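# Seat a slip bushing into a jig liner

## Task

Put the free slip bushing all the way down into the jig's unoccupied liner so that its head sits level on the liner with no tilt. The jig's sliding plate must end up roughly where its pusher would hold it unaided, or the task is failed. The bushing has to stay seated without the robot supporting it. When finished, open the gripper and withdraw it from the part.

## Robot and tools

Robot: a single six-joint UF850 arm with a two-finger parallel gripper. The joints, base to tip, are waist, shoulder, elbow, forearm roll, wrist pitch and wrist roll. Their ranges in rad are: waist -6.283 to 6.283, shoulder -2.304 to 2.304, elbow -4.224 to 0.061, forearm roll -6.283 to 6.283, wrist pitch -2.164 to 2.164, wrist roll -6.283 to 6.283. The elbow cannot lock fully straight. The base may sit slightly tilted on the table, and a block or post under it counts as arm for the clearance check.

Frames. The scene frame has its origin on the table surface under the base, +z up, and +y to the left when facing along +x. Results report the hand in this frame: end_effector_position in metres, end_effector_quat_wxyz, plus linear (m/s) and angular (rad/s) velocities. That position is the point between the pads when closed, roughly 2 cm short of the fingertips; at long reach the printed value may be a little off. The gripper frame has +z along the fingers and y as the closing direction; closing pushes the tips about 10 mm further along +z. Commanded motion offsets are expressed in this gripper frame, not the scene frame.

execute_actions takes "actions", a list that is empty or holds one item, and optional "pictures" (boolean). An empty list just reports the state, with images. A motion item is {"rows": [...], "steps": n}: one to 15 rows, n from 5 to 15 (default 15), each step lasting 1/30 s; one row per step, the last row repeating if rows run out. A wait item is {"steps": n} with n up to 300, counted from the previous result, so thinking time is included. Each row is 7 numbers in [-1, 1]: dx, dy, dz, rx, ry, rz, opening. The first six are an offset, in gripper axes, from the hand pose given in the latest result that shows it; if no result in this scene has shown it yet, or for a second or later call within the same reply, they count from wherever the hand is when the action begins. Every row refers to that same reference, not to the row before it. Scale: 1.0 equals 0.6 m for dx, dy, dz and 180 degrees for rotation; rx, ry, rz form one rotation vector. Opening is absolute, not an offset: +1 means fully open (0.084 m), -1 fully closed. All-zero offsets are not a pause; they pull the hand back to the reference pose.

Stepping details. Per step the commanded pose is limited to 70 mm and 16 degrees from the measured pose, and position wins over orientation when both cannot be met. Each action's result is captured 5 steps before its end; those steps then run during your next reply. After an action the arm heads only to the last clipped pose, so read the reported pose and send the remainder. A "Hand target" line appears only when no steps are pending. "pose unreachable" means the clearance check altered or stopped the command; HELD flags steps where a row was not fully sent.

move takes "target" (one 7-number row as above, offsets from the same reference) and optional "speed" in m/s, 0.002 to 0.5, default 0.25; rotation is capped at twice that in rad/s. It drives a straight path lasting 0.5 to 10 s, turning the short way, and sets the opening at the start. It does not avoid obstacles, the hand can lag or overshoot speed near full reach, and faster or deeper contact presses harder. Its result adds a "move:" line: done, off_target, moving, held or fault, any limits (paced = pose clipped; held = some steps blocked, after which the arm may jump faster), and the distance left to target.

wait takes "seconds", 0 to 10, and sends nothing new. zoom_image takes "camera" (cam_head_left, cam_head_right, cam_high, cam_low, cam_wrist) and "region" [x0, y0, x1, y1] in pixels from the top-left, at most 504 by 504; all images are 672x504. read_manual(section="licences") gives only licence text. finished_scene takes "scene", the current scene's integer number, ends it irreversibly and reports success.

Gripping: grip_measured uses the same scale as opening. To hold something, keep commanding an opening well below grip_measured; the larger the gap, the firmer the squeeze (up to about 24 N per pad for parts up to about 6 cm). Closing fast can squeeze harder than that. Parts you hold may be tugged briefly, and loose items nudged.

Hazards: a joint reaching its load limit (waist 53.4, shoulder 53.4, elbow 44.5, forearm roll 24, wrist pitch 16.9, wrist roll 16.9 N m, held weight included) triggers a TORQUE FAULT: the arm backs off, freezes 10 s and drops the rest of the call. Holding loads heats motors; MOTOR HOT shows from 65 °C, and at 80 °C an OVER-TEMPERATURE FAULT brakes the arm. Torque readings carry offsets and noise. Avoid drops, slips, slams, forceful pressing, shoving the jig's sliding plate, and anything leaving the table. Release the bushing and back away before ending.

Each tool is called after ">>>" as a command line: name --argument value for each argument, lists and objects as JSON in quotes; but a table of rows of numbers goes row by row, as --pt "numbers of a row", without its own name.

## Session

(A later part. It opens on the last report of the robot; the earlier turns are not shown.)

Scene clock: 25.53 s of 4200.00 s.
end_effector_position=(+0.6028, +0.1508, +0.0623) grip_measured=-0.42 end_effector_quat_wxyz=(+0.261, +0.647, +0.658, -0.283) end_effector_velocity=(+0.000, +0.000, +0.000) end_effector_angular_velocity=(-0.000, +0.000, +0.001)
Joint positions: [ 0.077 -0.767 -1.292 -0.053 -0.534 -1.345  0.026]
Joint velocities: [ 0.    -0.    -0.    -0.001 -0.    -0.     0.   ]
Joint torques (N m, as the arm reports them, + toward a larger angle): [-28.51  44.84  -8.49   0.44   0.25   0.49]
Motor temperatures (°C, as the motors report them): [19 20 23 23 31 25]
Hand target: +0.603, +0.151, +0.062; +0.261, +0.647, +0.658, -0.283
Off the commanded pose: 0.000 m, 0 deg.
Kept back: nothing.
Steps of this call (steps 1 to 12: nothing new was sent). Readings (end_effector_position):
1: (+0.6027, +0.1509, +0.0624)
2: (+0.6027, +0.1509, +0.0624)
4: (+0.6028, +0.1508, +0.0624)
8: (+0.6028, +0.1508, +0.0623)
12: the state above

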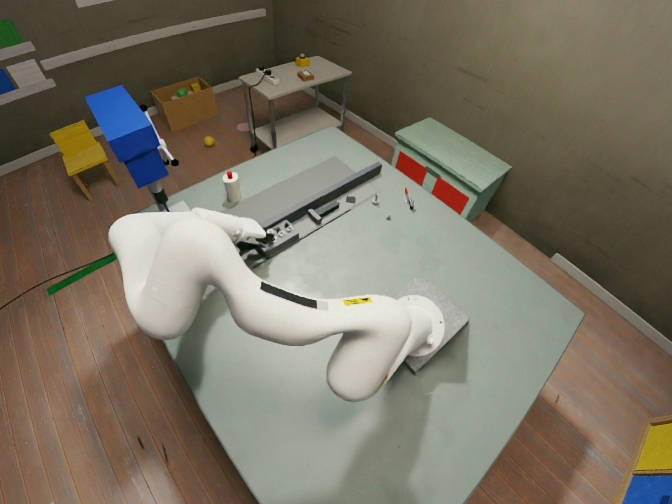

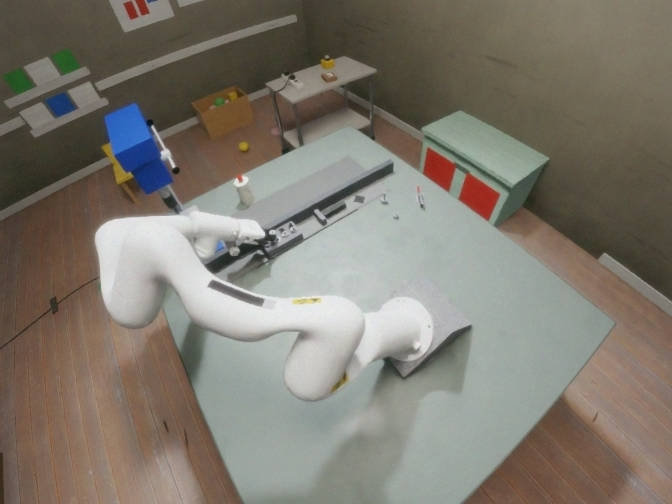

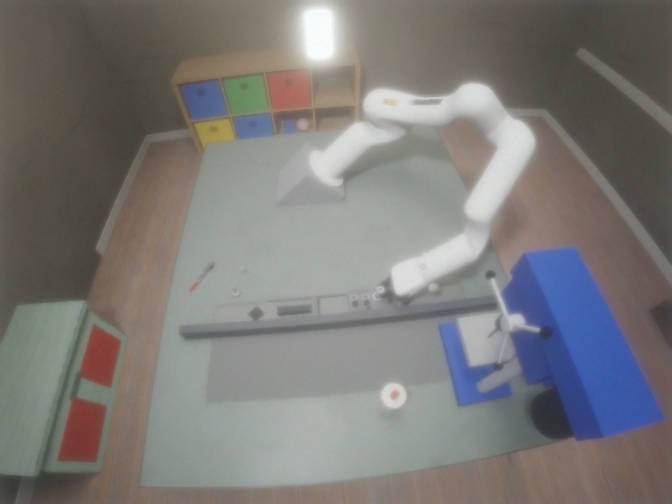

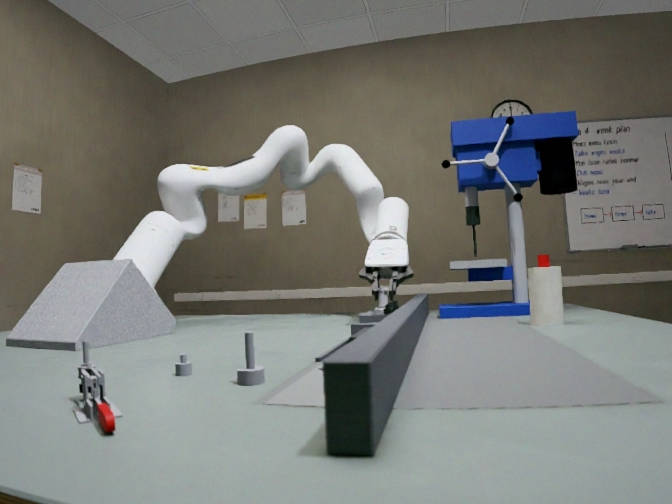

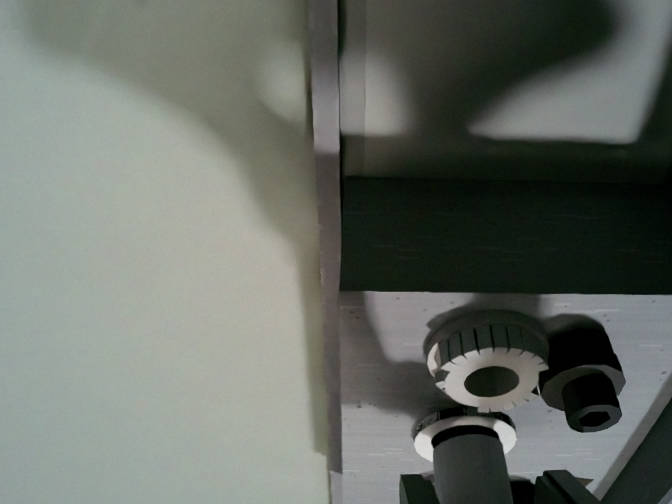

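>>> move --target '[0.0012,-0.0007,0.0035,0,0,0,-0.85]' --speed 0.01

>>> zoom_image --camera "cam_wrist" --region '[390, 370, 560, 504]'

>>> zoom_image --camera "cam_head_right" --region '[240, 215, 310, 265]'

Scene clock: 26.50 s of 4200.00 s.
end_effector_position=(+0.6023, +0.1499, +0.0604) grip_measured=-0.42 end_effector_quat_wxyz=(+0.261, +0.647, +0.658, -0.283) end_effector_velocity=(-0.000, -0.000, -0.001) end_effector_angular_velocity=(+0.001, -0.001, -0.001)
Joint positions: [ 0.078 -0.77  -1.291 -0.053 -0.53  -1.344  0.026]
Joint velocities: [ 0.    -0.001  0.     0.001  0.001  0.    -0.   ]
Joint torques (N m, as the arm reports them, + toward a larger angle): [-25.17  42.17  -7.07   0.14   0.27   0.69]
Motor temperatures (°C, as the motors report them): [19 20 23 23 31 25]
Hand target: +0.602, +0.150, +0.060; +0.261, +0.647, +0.658, -0.283
Off the commanded pose: 0.000 m, 0 deg.
Kept back: nothing.
move: done

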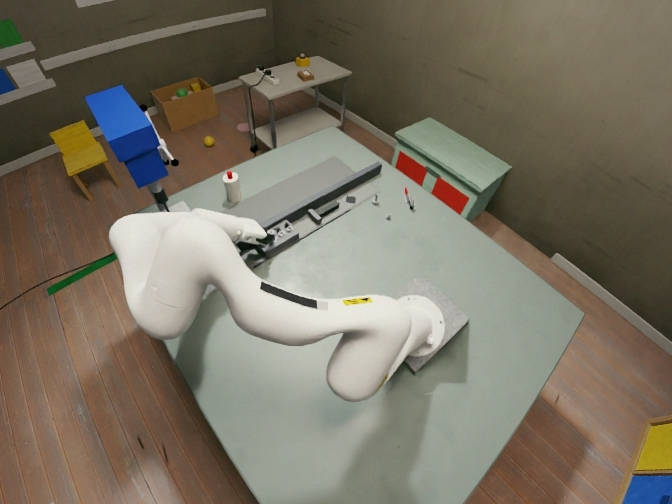

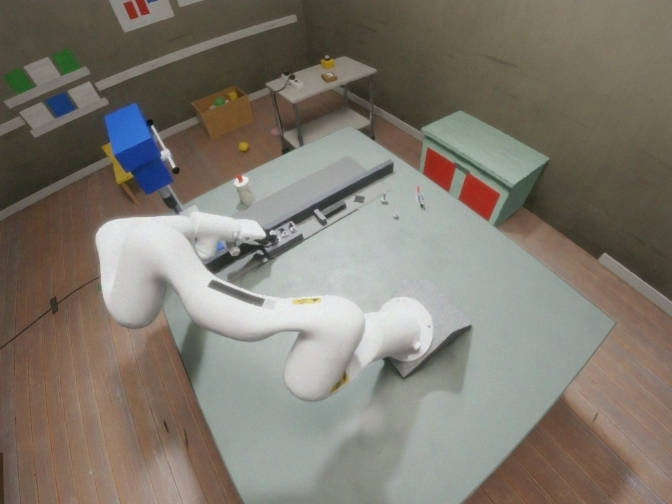

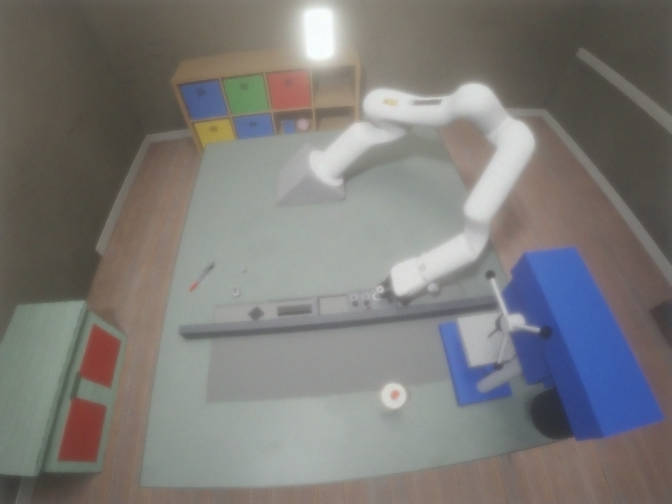

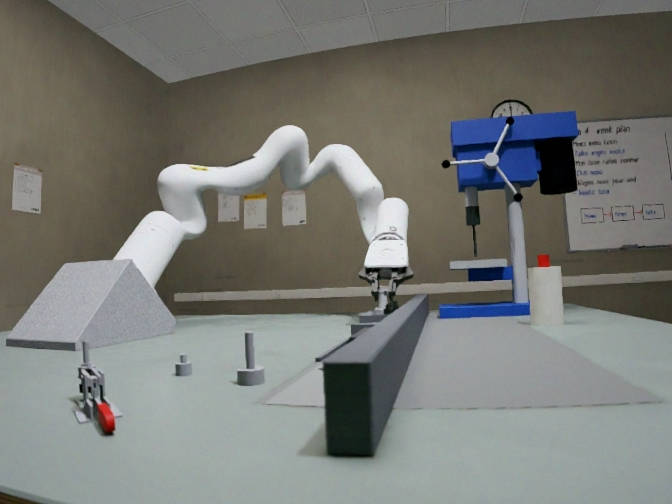

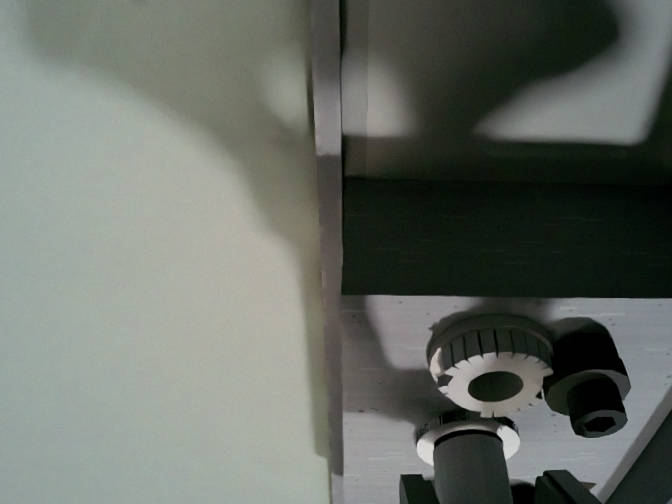

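Region (390, 370, 560, 504) of cam_wrist's 672x504 image, scaled by 2.965, with more detail than that image has; it fills the top 397 rows of this view, and the rest is white.

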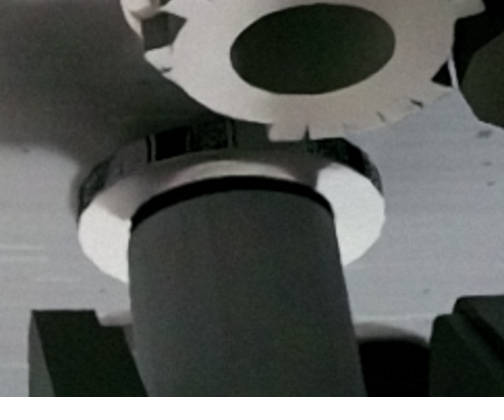

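Region (240, 215, 310, 265) of cam_head_right's 672x504 image, scaled by 7.200, with more detail than that image has; it fills the top 360 rows of this view, and the rest is white.

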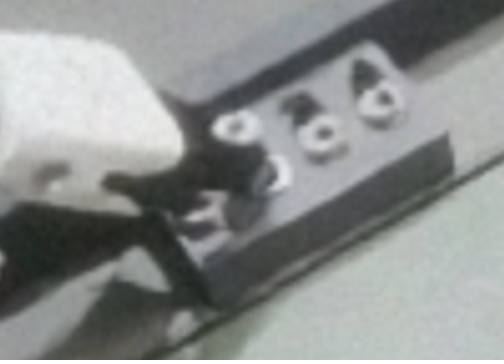

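>>> move --target '[0.0042,0,0.0041,0,0,0,-0.85]' --speed 0.006

>>> zoom_image --camera "cam_wrist" --region '[390, 370, 560, 504]'

>>> zoom_image --camera "cam_head_right" --region '[240, 215, 310, 265]'

Scene clock: 27.60 s of 4200.00 s.
end_effector_position=(+0.6022, +0.1499, +0.0570) grip_measured=-0.42 end_effector_quat_wxyz=(+0.261, +0.647, +0.658, -0.283) end_effector_velocity=(+0.000, +0.000, -0.001) end_effector_angular_velocity=(+0.000, -0.001, +0.000)
Joint positions: [ 0.082 -0.775 -1.293 -0.053 -0.527 -1.34   0.026]
Joint velocities: [ 0.001 -0.001 -0.001 -0.     0.001  0.001  0.   ]
Joint torques (N m, as the arm reports them, + toward a larger angle): [-22.8   41.24  -7.63   0.29   0.16   1.08]
Motor temperatures (°C, as the motors report them): [19 20 23 23 31 25]
Hand target: +0.602, +0.150, +0.057; +0.261, +0.647, +0.658, -0.283
Off the commanded pose: 0.000 m, 0 deg.
Kept back: nothing.
move: done

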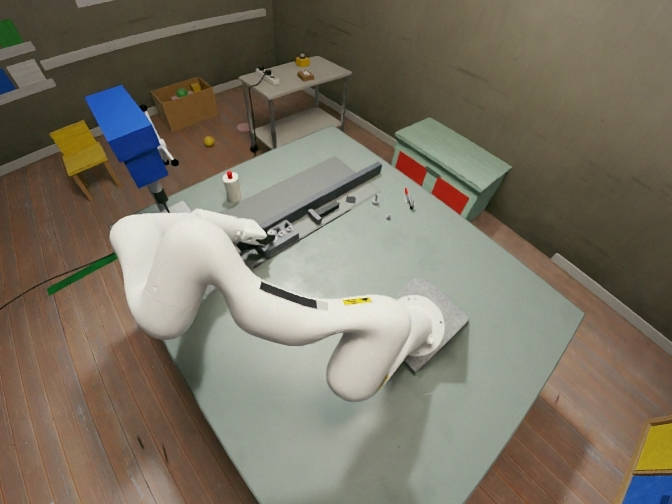

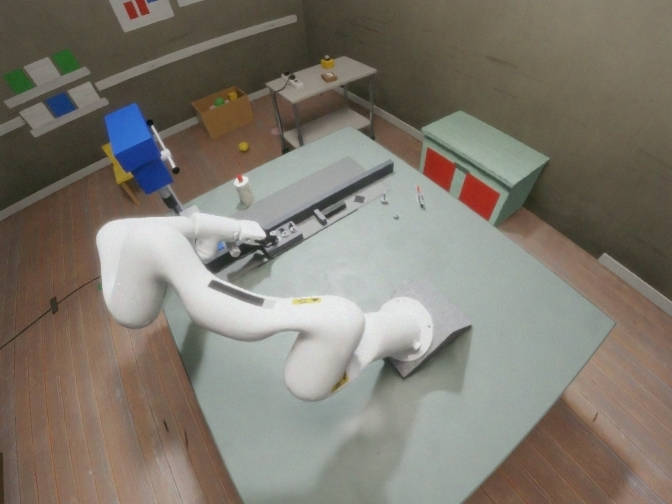

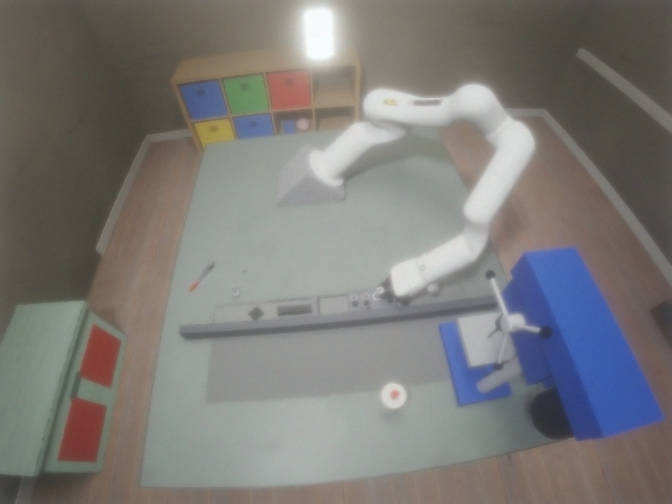

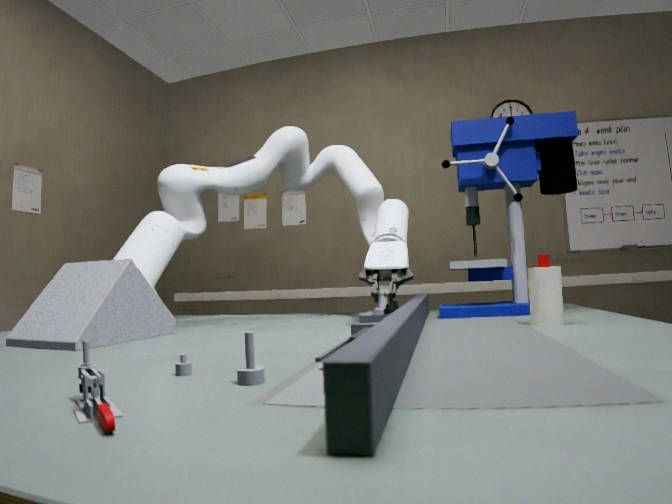

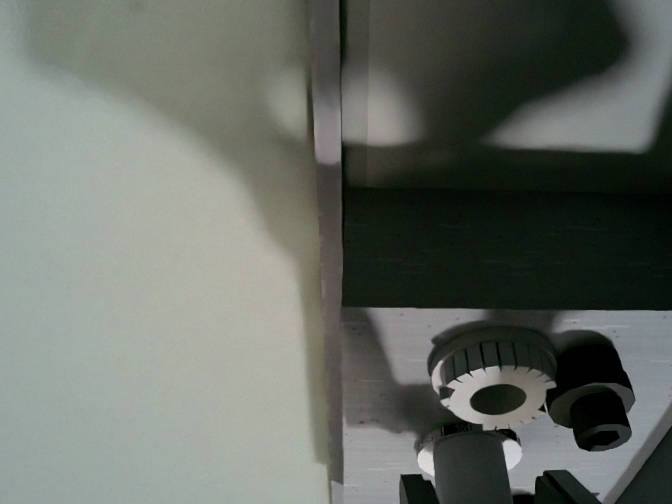

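Region (390, 370, 560, 504) of cam_wrist's 672x504 image, scaled by 2.965, with more detail than that image has; it fills the top 397 rows of this view, and the rest is white.

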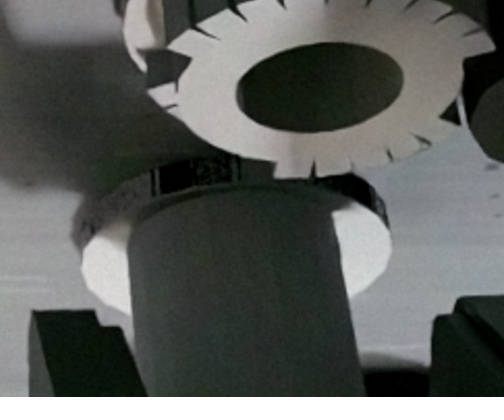

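Region (240, 215, 310, 265) of cam_head_right's 672x504 image, scaled by 7.200, with more detail than that image has; it fills the top 360 rows of this view, and the rest is white.

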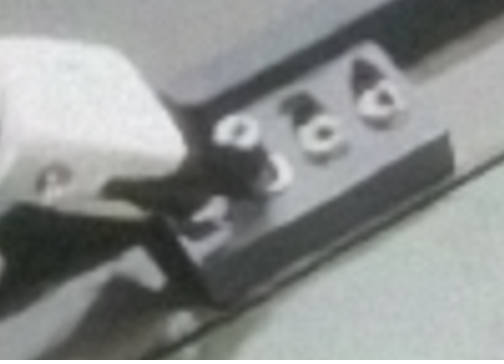

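>>> move --target '[-0.0058,0,0.0048,0,0,0,-0.85]' --speed 0.008

>>> zoom_image --camera "cam_wrist" --region '[390, 370, 560, 504]'

>>> zoom_image --camera "cam_head_right" --region '[240, 215, 310, 265]'

>>> zoom_image --camera "cam_low" --region '[355, 275, 415, 320]'

Scene clock: 28.70 s of 4200.00 s.
end_effector_position=(+0.6022, +0.1455, +0.0574) grip_measured=-0.42 end_effector_quat_wxyz=(+0.261, +0.647, +0.658, -0.283) end_effector_velocity=(-0.000, -0.002, -0.000) end_effector_angular_velocity=(-0.000, +0.001, -0.000)
Joint positions: [ 0.076 -0.778 -1.291 -0.054 -0.521 -1.345  0.026]
Joint velocities: [-0.002 -0.002  0.001 -0.     0.002 -0.002 -0.   ]
Joint torques (N m, as the arm reports them, + toward a larger angle): [-26.44  43.58  -8.63  -0.37  -0.12   1.01]
Motor temperatures (°C, as the motors report them): [19 20 23 23 31 25]
Hand target: +0.602, +0.145, +0.057; +0.261, +0.647, +0.658, -0.283
Off the commanded pose: 0.000 m, 0 deg.
Kept back: nothing.
move: done

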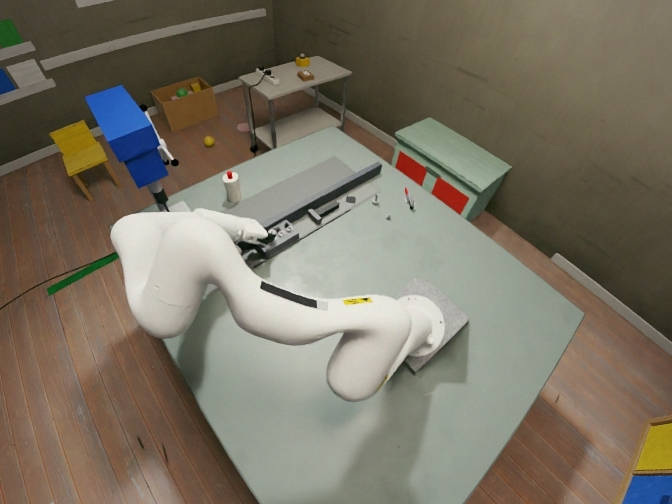

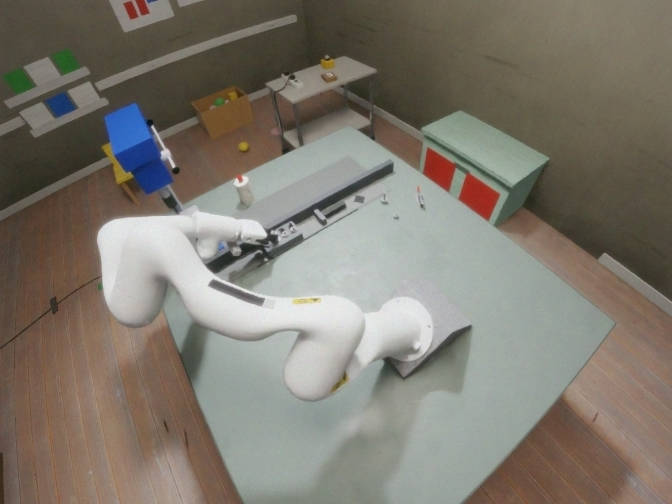

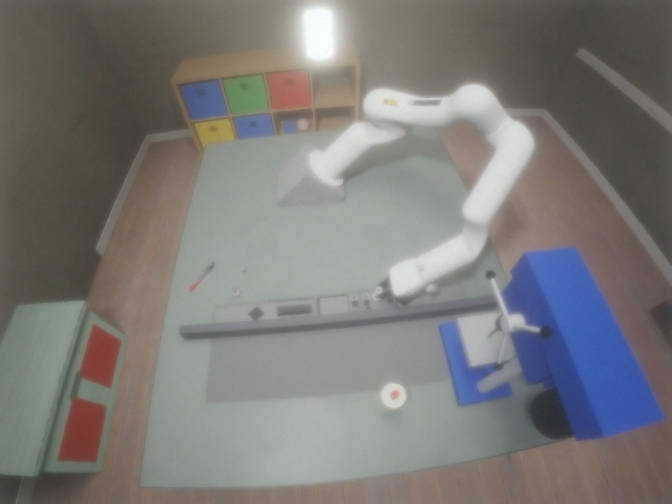

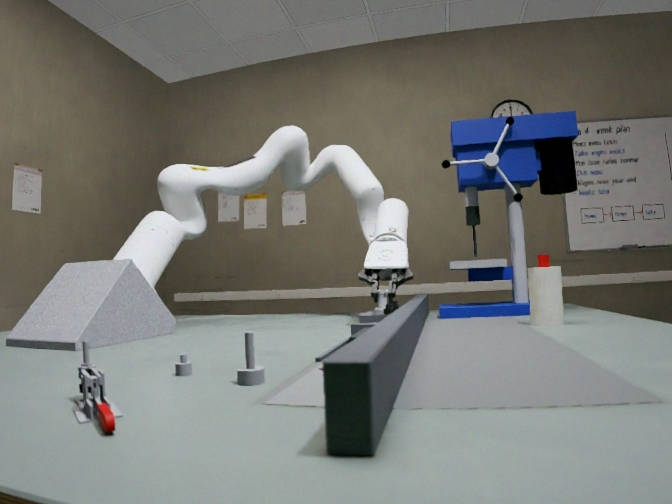

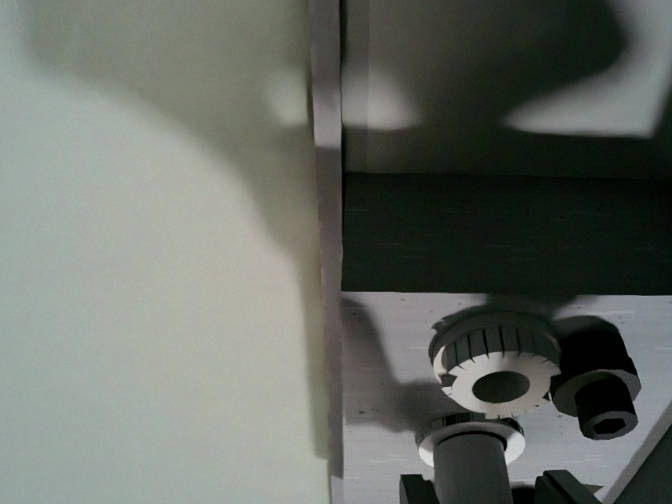

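Region (390, 370, 560, 504) of cam_wrist's 672x504 image, scaled by 2.965, with more detail than that image has; it fills the top 397 rows of this view, and the rest is white.

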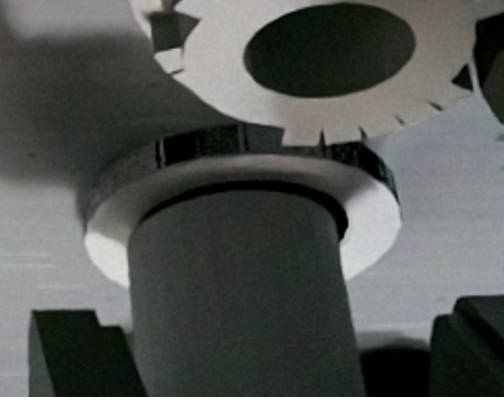

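Region (240, 215, 310, 265) of cam_head_right's 672x504 image, scaled by 7.200, with more detail than that image has; it fills the top 360 rows of this view, and the rest is white.

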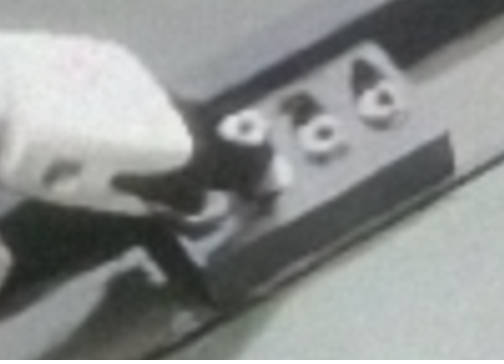

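Region (355, 275, 415, 320) of cam_low's 672x504 image, scaled by 8.400, with more detail than that image has; it fills the top 378 rows of this view, and the rest is white.

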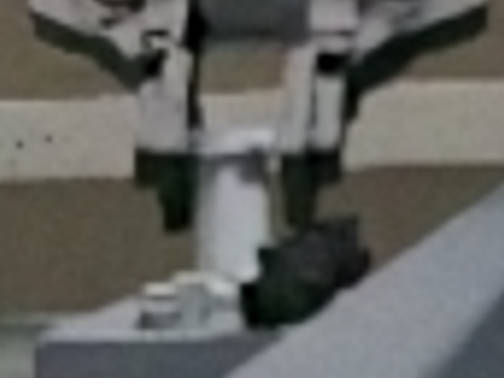

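>>> move --target '[0,0.0012,0,0,0,0,-0.85]' --speed 0.006

>>> move --target '[0.003,0,0.0029,0,0,0,-0.85]' --speed 0.006

>>> zoom_image --camera "cam_wrist" --region '[390, 370, 560, 504]'

>>> zoom_image --camera "cam_head_right" --region '[240, 215, 310, 265]'

Scene clock: 29.63 s of 4200.00 s.
end_effector_position=(+0.6029, +0.1455, +0.0574) grip_measured=-0.42 end_effector_quat_wxyz=(+0.261, +0.647, +0.658, -0.283) end_effector_velocity=(+0.001, +0.000, +0.000) end_effector_angular_velocity=(+0.000, -0.001, +0.000)
Joint positions: [ 0.076 -0.78  -1.294 -0.054 -0.522 -1.345  0.026]
Joint velocities: [-0.     0.    -0.001  0.001 -0.001 -0.     0.   ]
Joint torques (N m, as the arm reports them, + toward a larger angle): [-27.14  43.22  -8.26   1.03  -0.4    0.73]
Motor temperatures (°C, as the motors report them): [19 20 23 23 31 25]
Hand target: +0.603, +0.146, +0.057; +0.261, +0.647, +0.658, -0.283
Off the commanded pose: 0.000 m, 0 deg.
Kept back: nothing.
move: done

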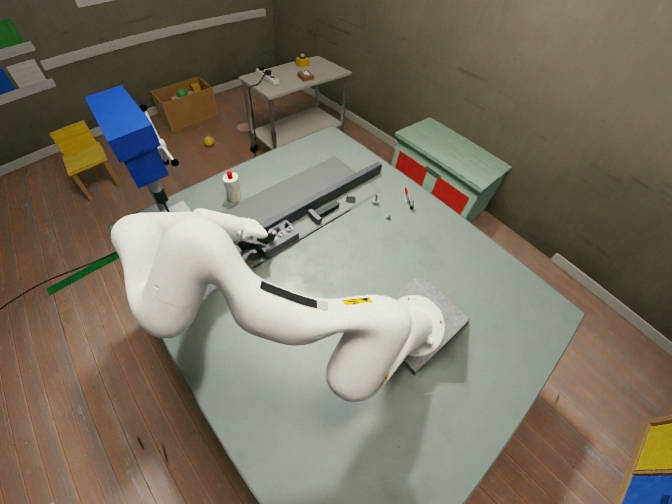

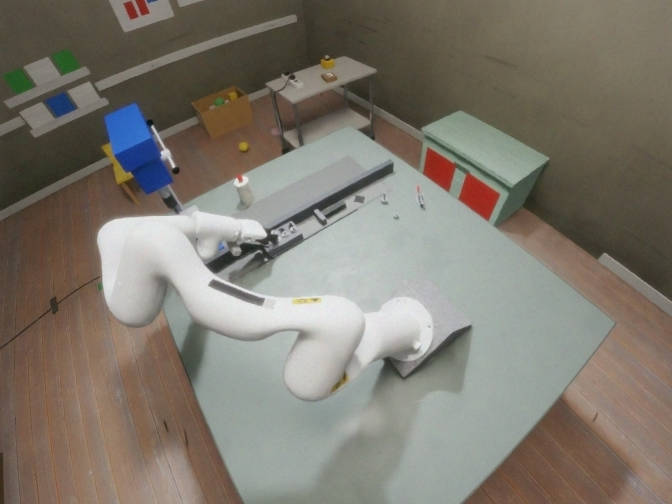

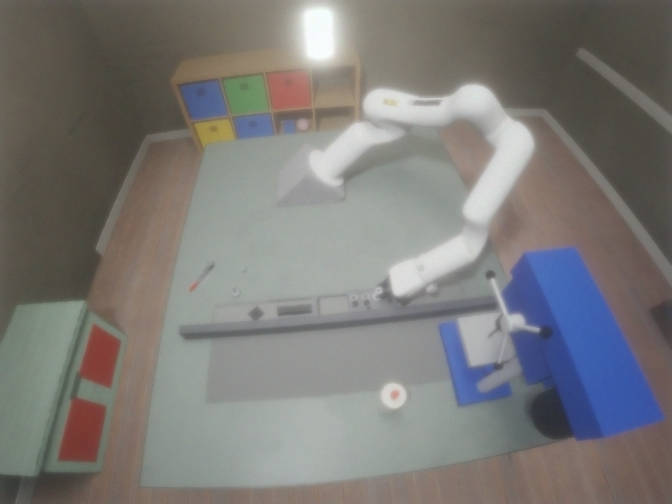

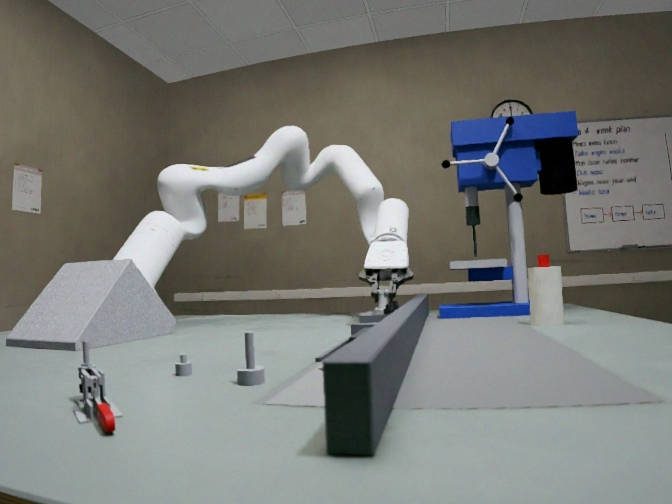

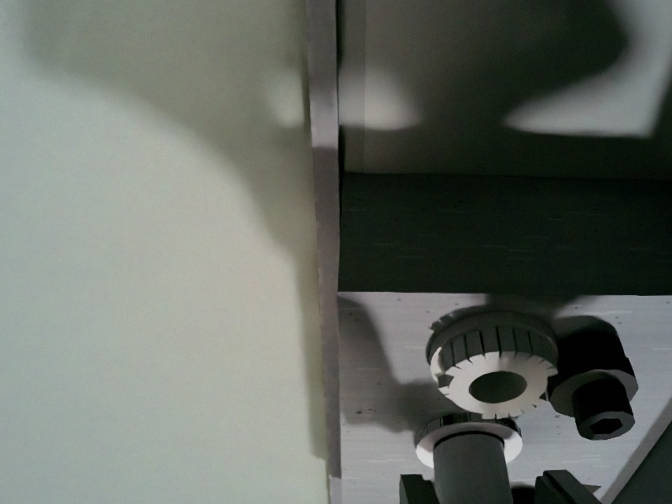

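Scene clock: 30.33 s of 4200.00 s.
end_effector_position=(+0.6028, +0.1454, +0.0556) grip_measured=-0.42 end_effector_quat_wxyz=(+0.261, +0.648, +0.658, -0.283) end_effector_velocity=(-0.000, +0.000, -0.001) end_effector_angular_velocity=(-0.000, +0.000, +0.001)
Joint positions: [ 0.078 -0.783 -1.295 -0.054 -0.522 -1.342  0.026]
Joint velocities: [ 0.001 -0.     0.    -0.     0.001  0.001  0.   ]
Joint torques (N m, as the arm reports them, + toward a larger angle): [-16.78  36.68  -7.42   1.59   0.98   0.53]
Motor temperatures (°C, as the motors report them): [19 20 23 23 31 25]
Hand target: +0.603, +0.146, +0.055; +0.261, +0.647, +0.658, -0.283
Off the commanded pose: 0.001 m, 0 deg.
Kept back: nothing.
move: done

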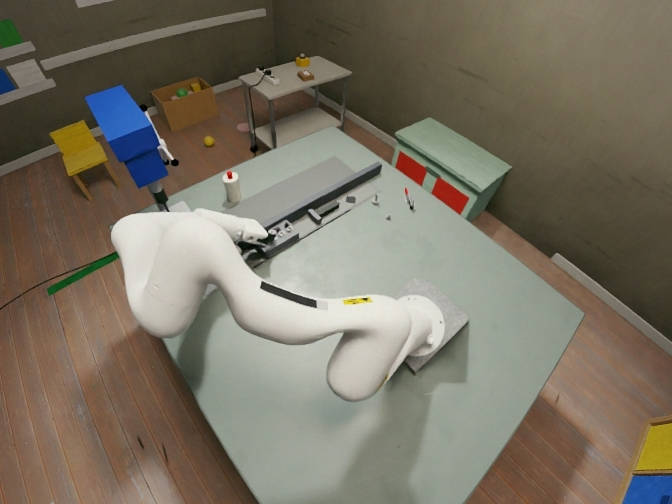

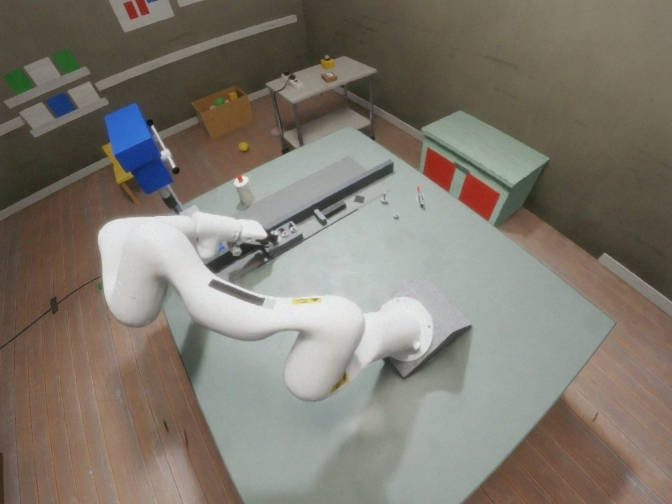

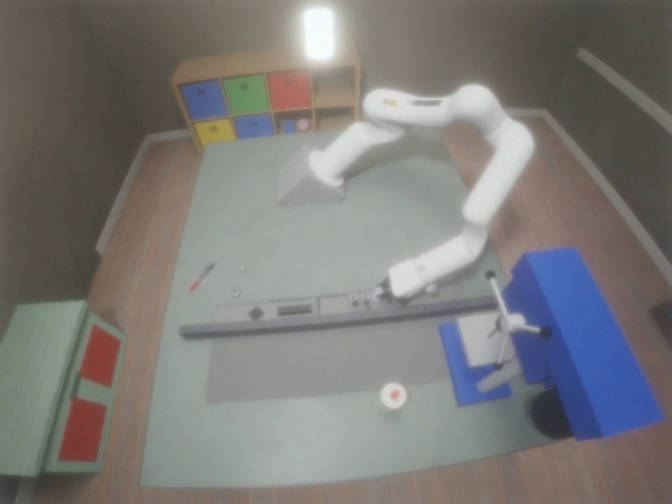

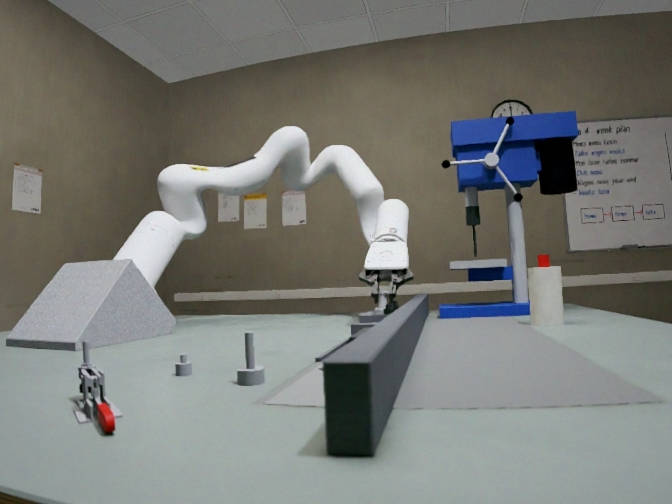

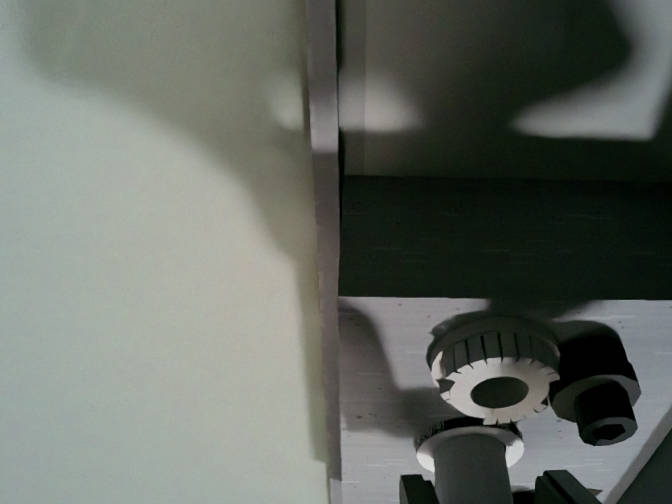

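Region (390, 370, 560, 504) of cam_wrist's 672x504 image, scaled by 2.965, with more detail than that image has; it fills the top 397 rows of this view, and the rest is white.

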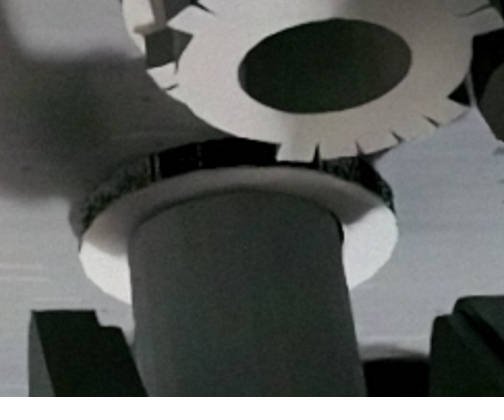

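Region (240, 215, 310, 265) of cam_head_right's 672x504 image, scaled by 7.200, with more detail than that image has; it fills the top 360 rows of this view, and the rest is white.

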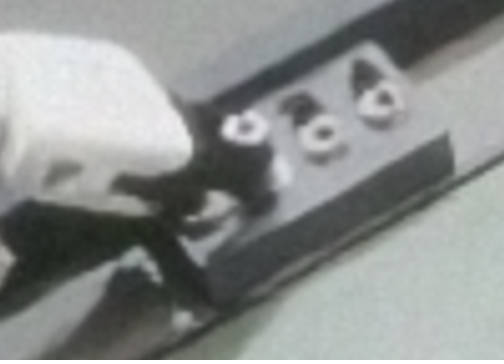

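>>> move --target '[-0.0017,0.0005,0,0,0,0,-0.85]' --speed 0.006

>>> move --target '[0.0025,0,0.0024,0,0,0,-0.85]' --speed 0.005

>>> zoom_image --camera "cam_wrist" --region '[390, 370, 560, 504]'

Scene clock: 31.27 s of 4200.00 s.
end_effector_position=(+0.6030, +0.1448, +0.0558) grip_measured=-0.42 end_effector_quat_wxyz=(+0.261, +0.647, +0.658, -0.283) end_effector_velocity=(+0.001, -0.000, +0.001) end_effector_angular_velocity=(+0.001, -0.003, +0.001)
Joint positions: [ 0.077 -0.783 -1.295 -0.054 -0.521 -1.344  0.026]
Joint velocities: [-0.001  0.    -0.002  0.     0.001 -0.001 -0.   ]
Joint torques (N m, as the arm reports them, + toward a larger angle): [-24.59  44.18 -11.27   0.3    0.37   0.62]
Motor temperatures (°C, as the motors report them): [19 20 23 23 31 25]
Hand target: +0.603, +0.145, +0.056; +0.261, +0.648, +0.658, -0.283
Off the commanded pose: 0.001 m, 0 deg.
Kept back: nothing.
move: done

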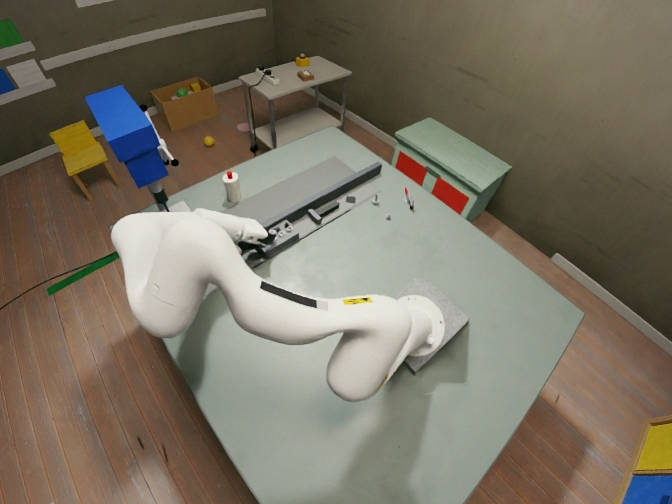

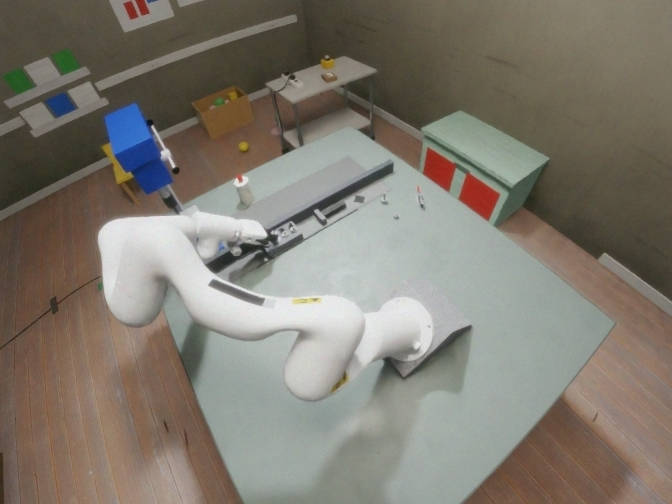

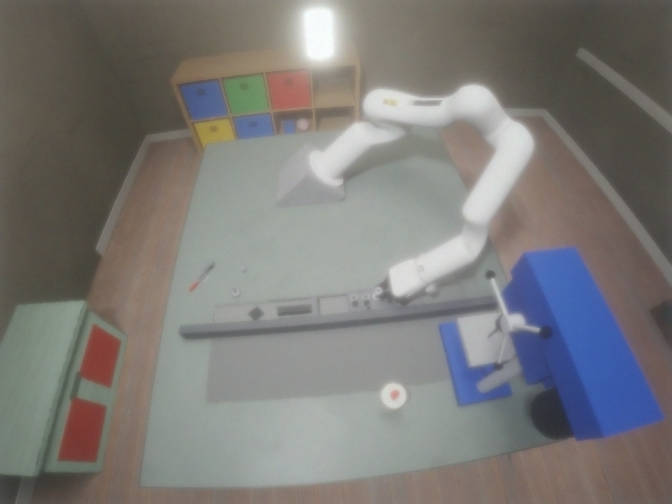

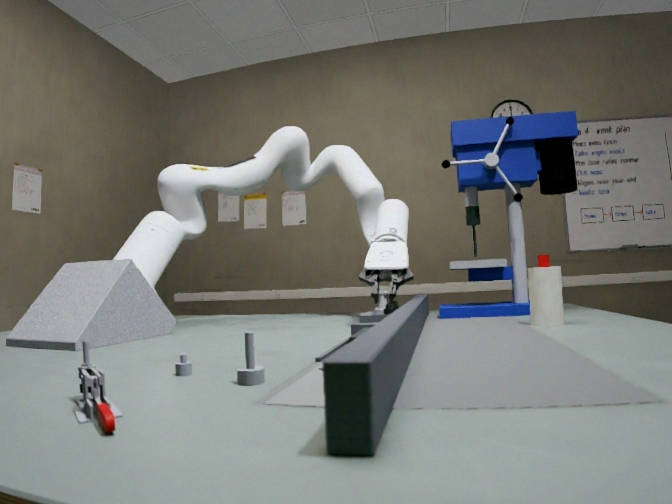

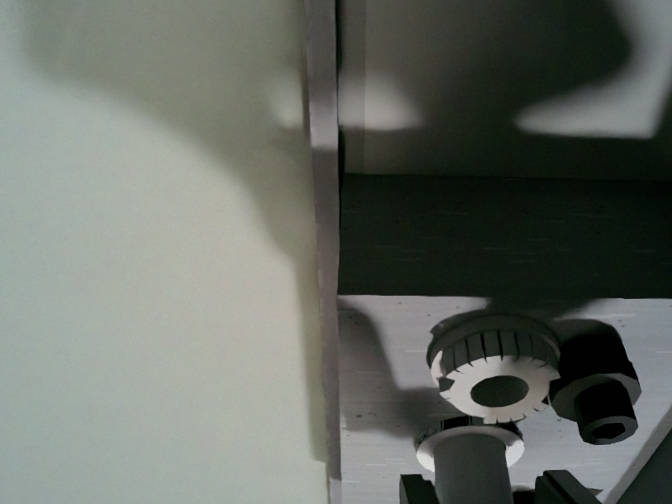

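Scene clock: 31.97 s of 4200.00 s.
end_effector_position=(+0.6027, +0.1446, +0.0540) grip_measured=-0.42 end_effector_quat_wxyz=(+0.261, +0.648, +0.657, -0.283) end_effector_velocity=(+0.001, +0.001, -0.003) end_effector_angular_velocity=(+0.002, -0.003, +0.004)
Joint positions: [ 0.079 -0.786 -1.296 -0.054 -0.52  -1.341  0.026]
Joint velocities: [ 0.004 -0.003 -0.001  0.002  0.007  0.001 -0.   ]
Joint torques (N m, as the arm reports them, + toward a larger angle): [-12.44  37.53  -8.88   1.42   2.17   0.71]
Motor temperatures (°C, as the motors report them): [19 20 23 23 31 25]
Hand target: +0.603, +0.145, +0.054; +0.261, +0.647, +0.658, -0.283
Off the commanded pose: 0.000 m, 0 deg.
Kept back: nothing.
move: done

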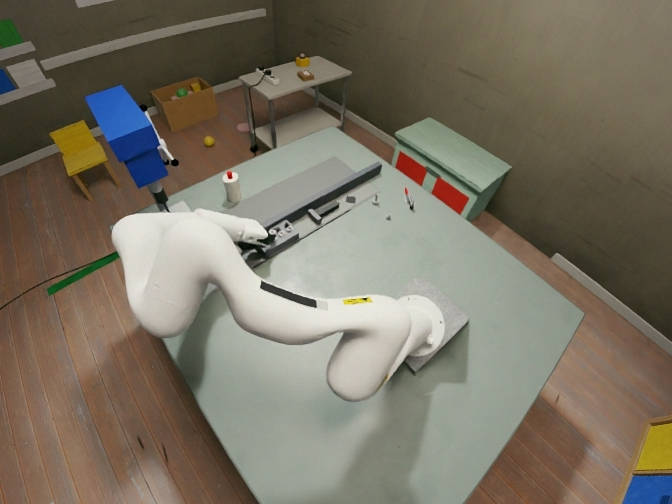

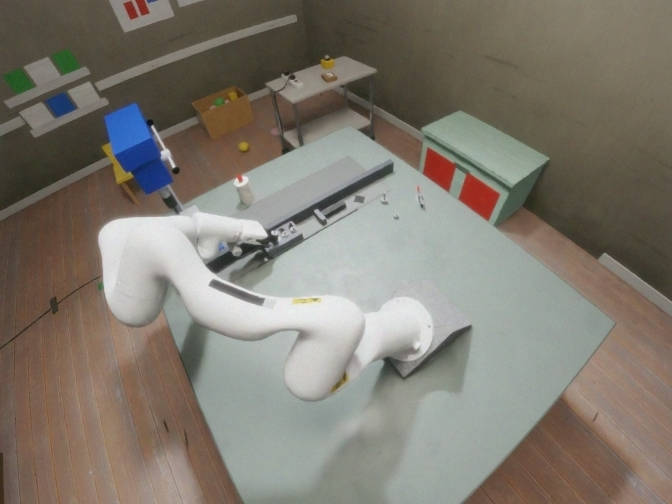

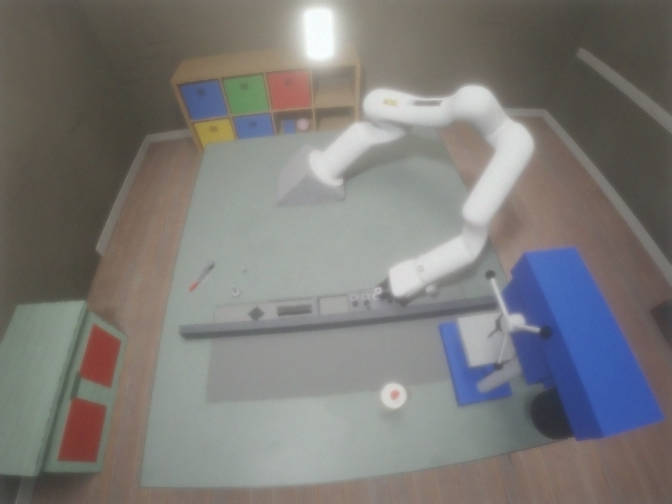

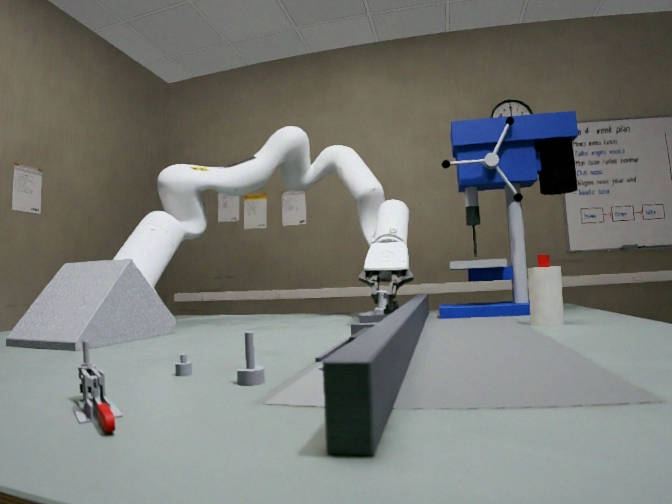

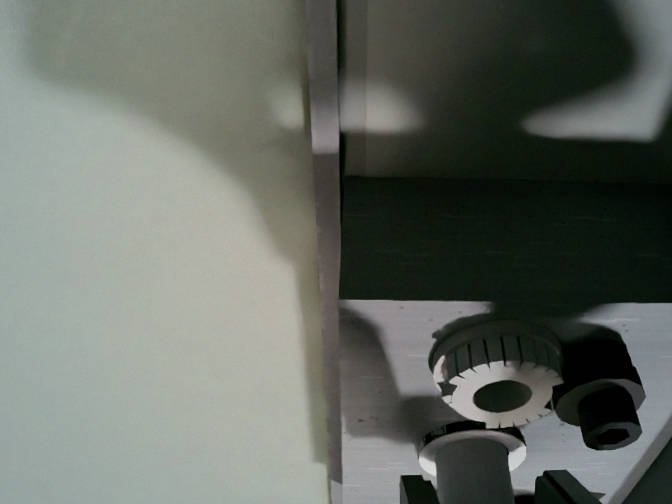

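Region (390, 370, 560, 504) of cam_wrist's 672x504 image, scaled by 2.965, with more detail than that image has; it fills the top 397 rows of this view, and the rest is white.

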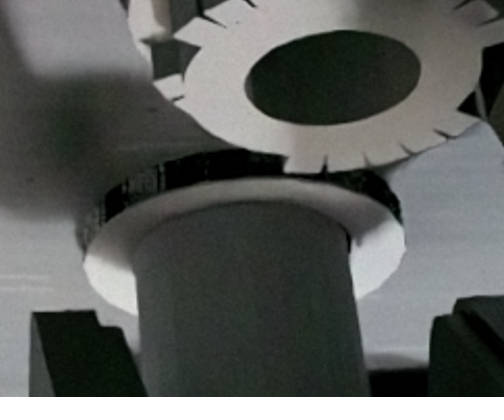

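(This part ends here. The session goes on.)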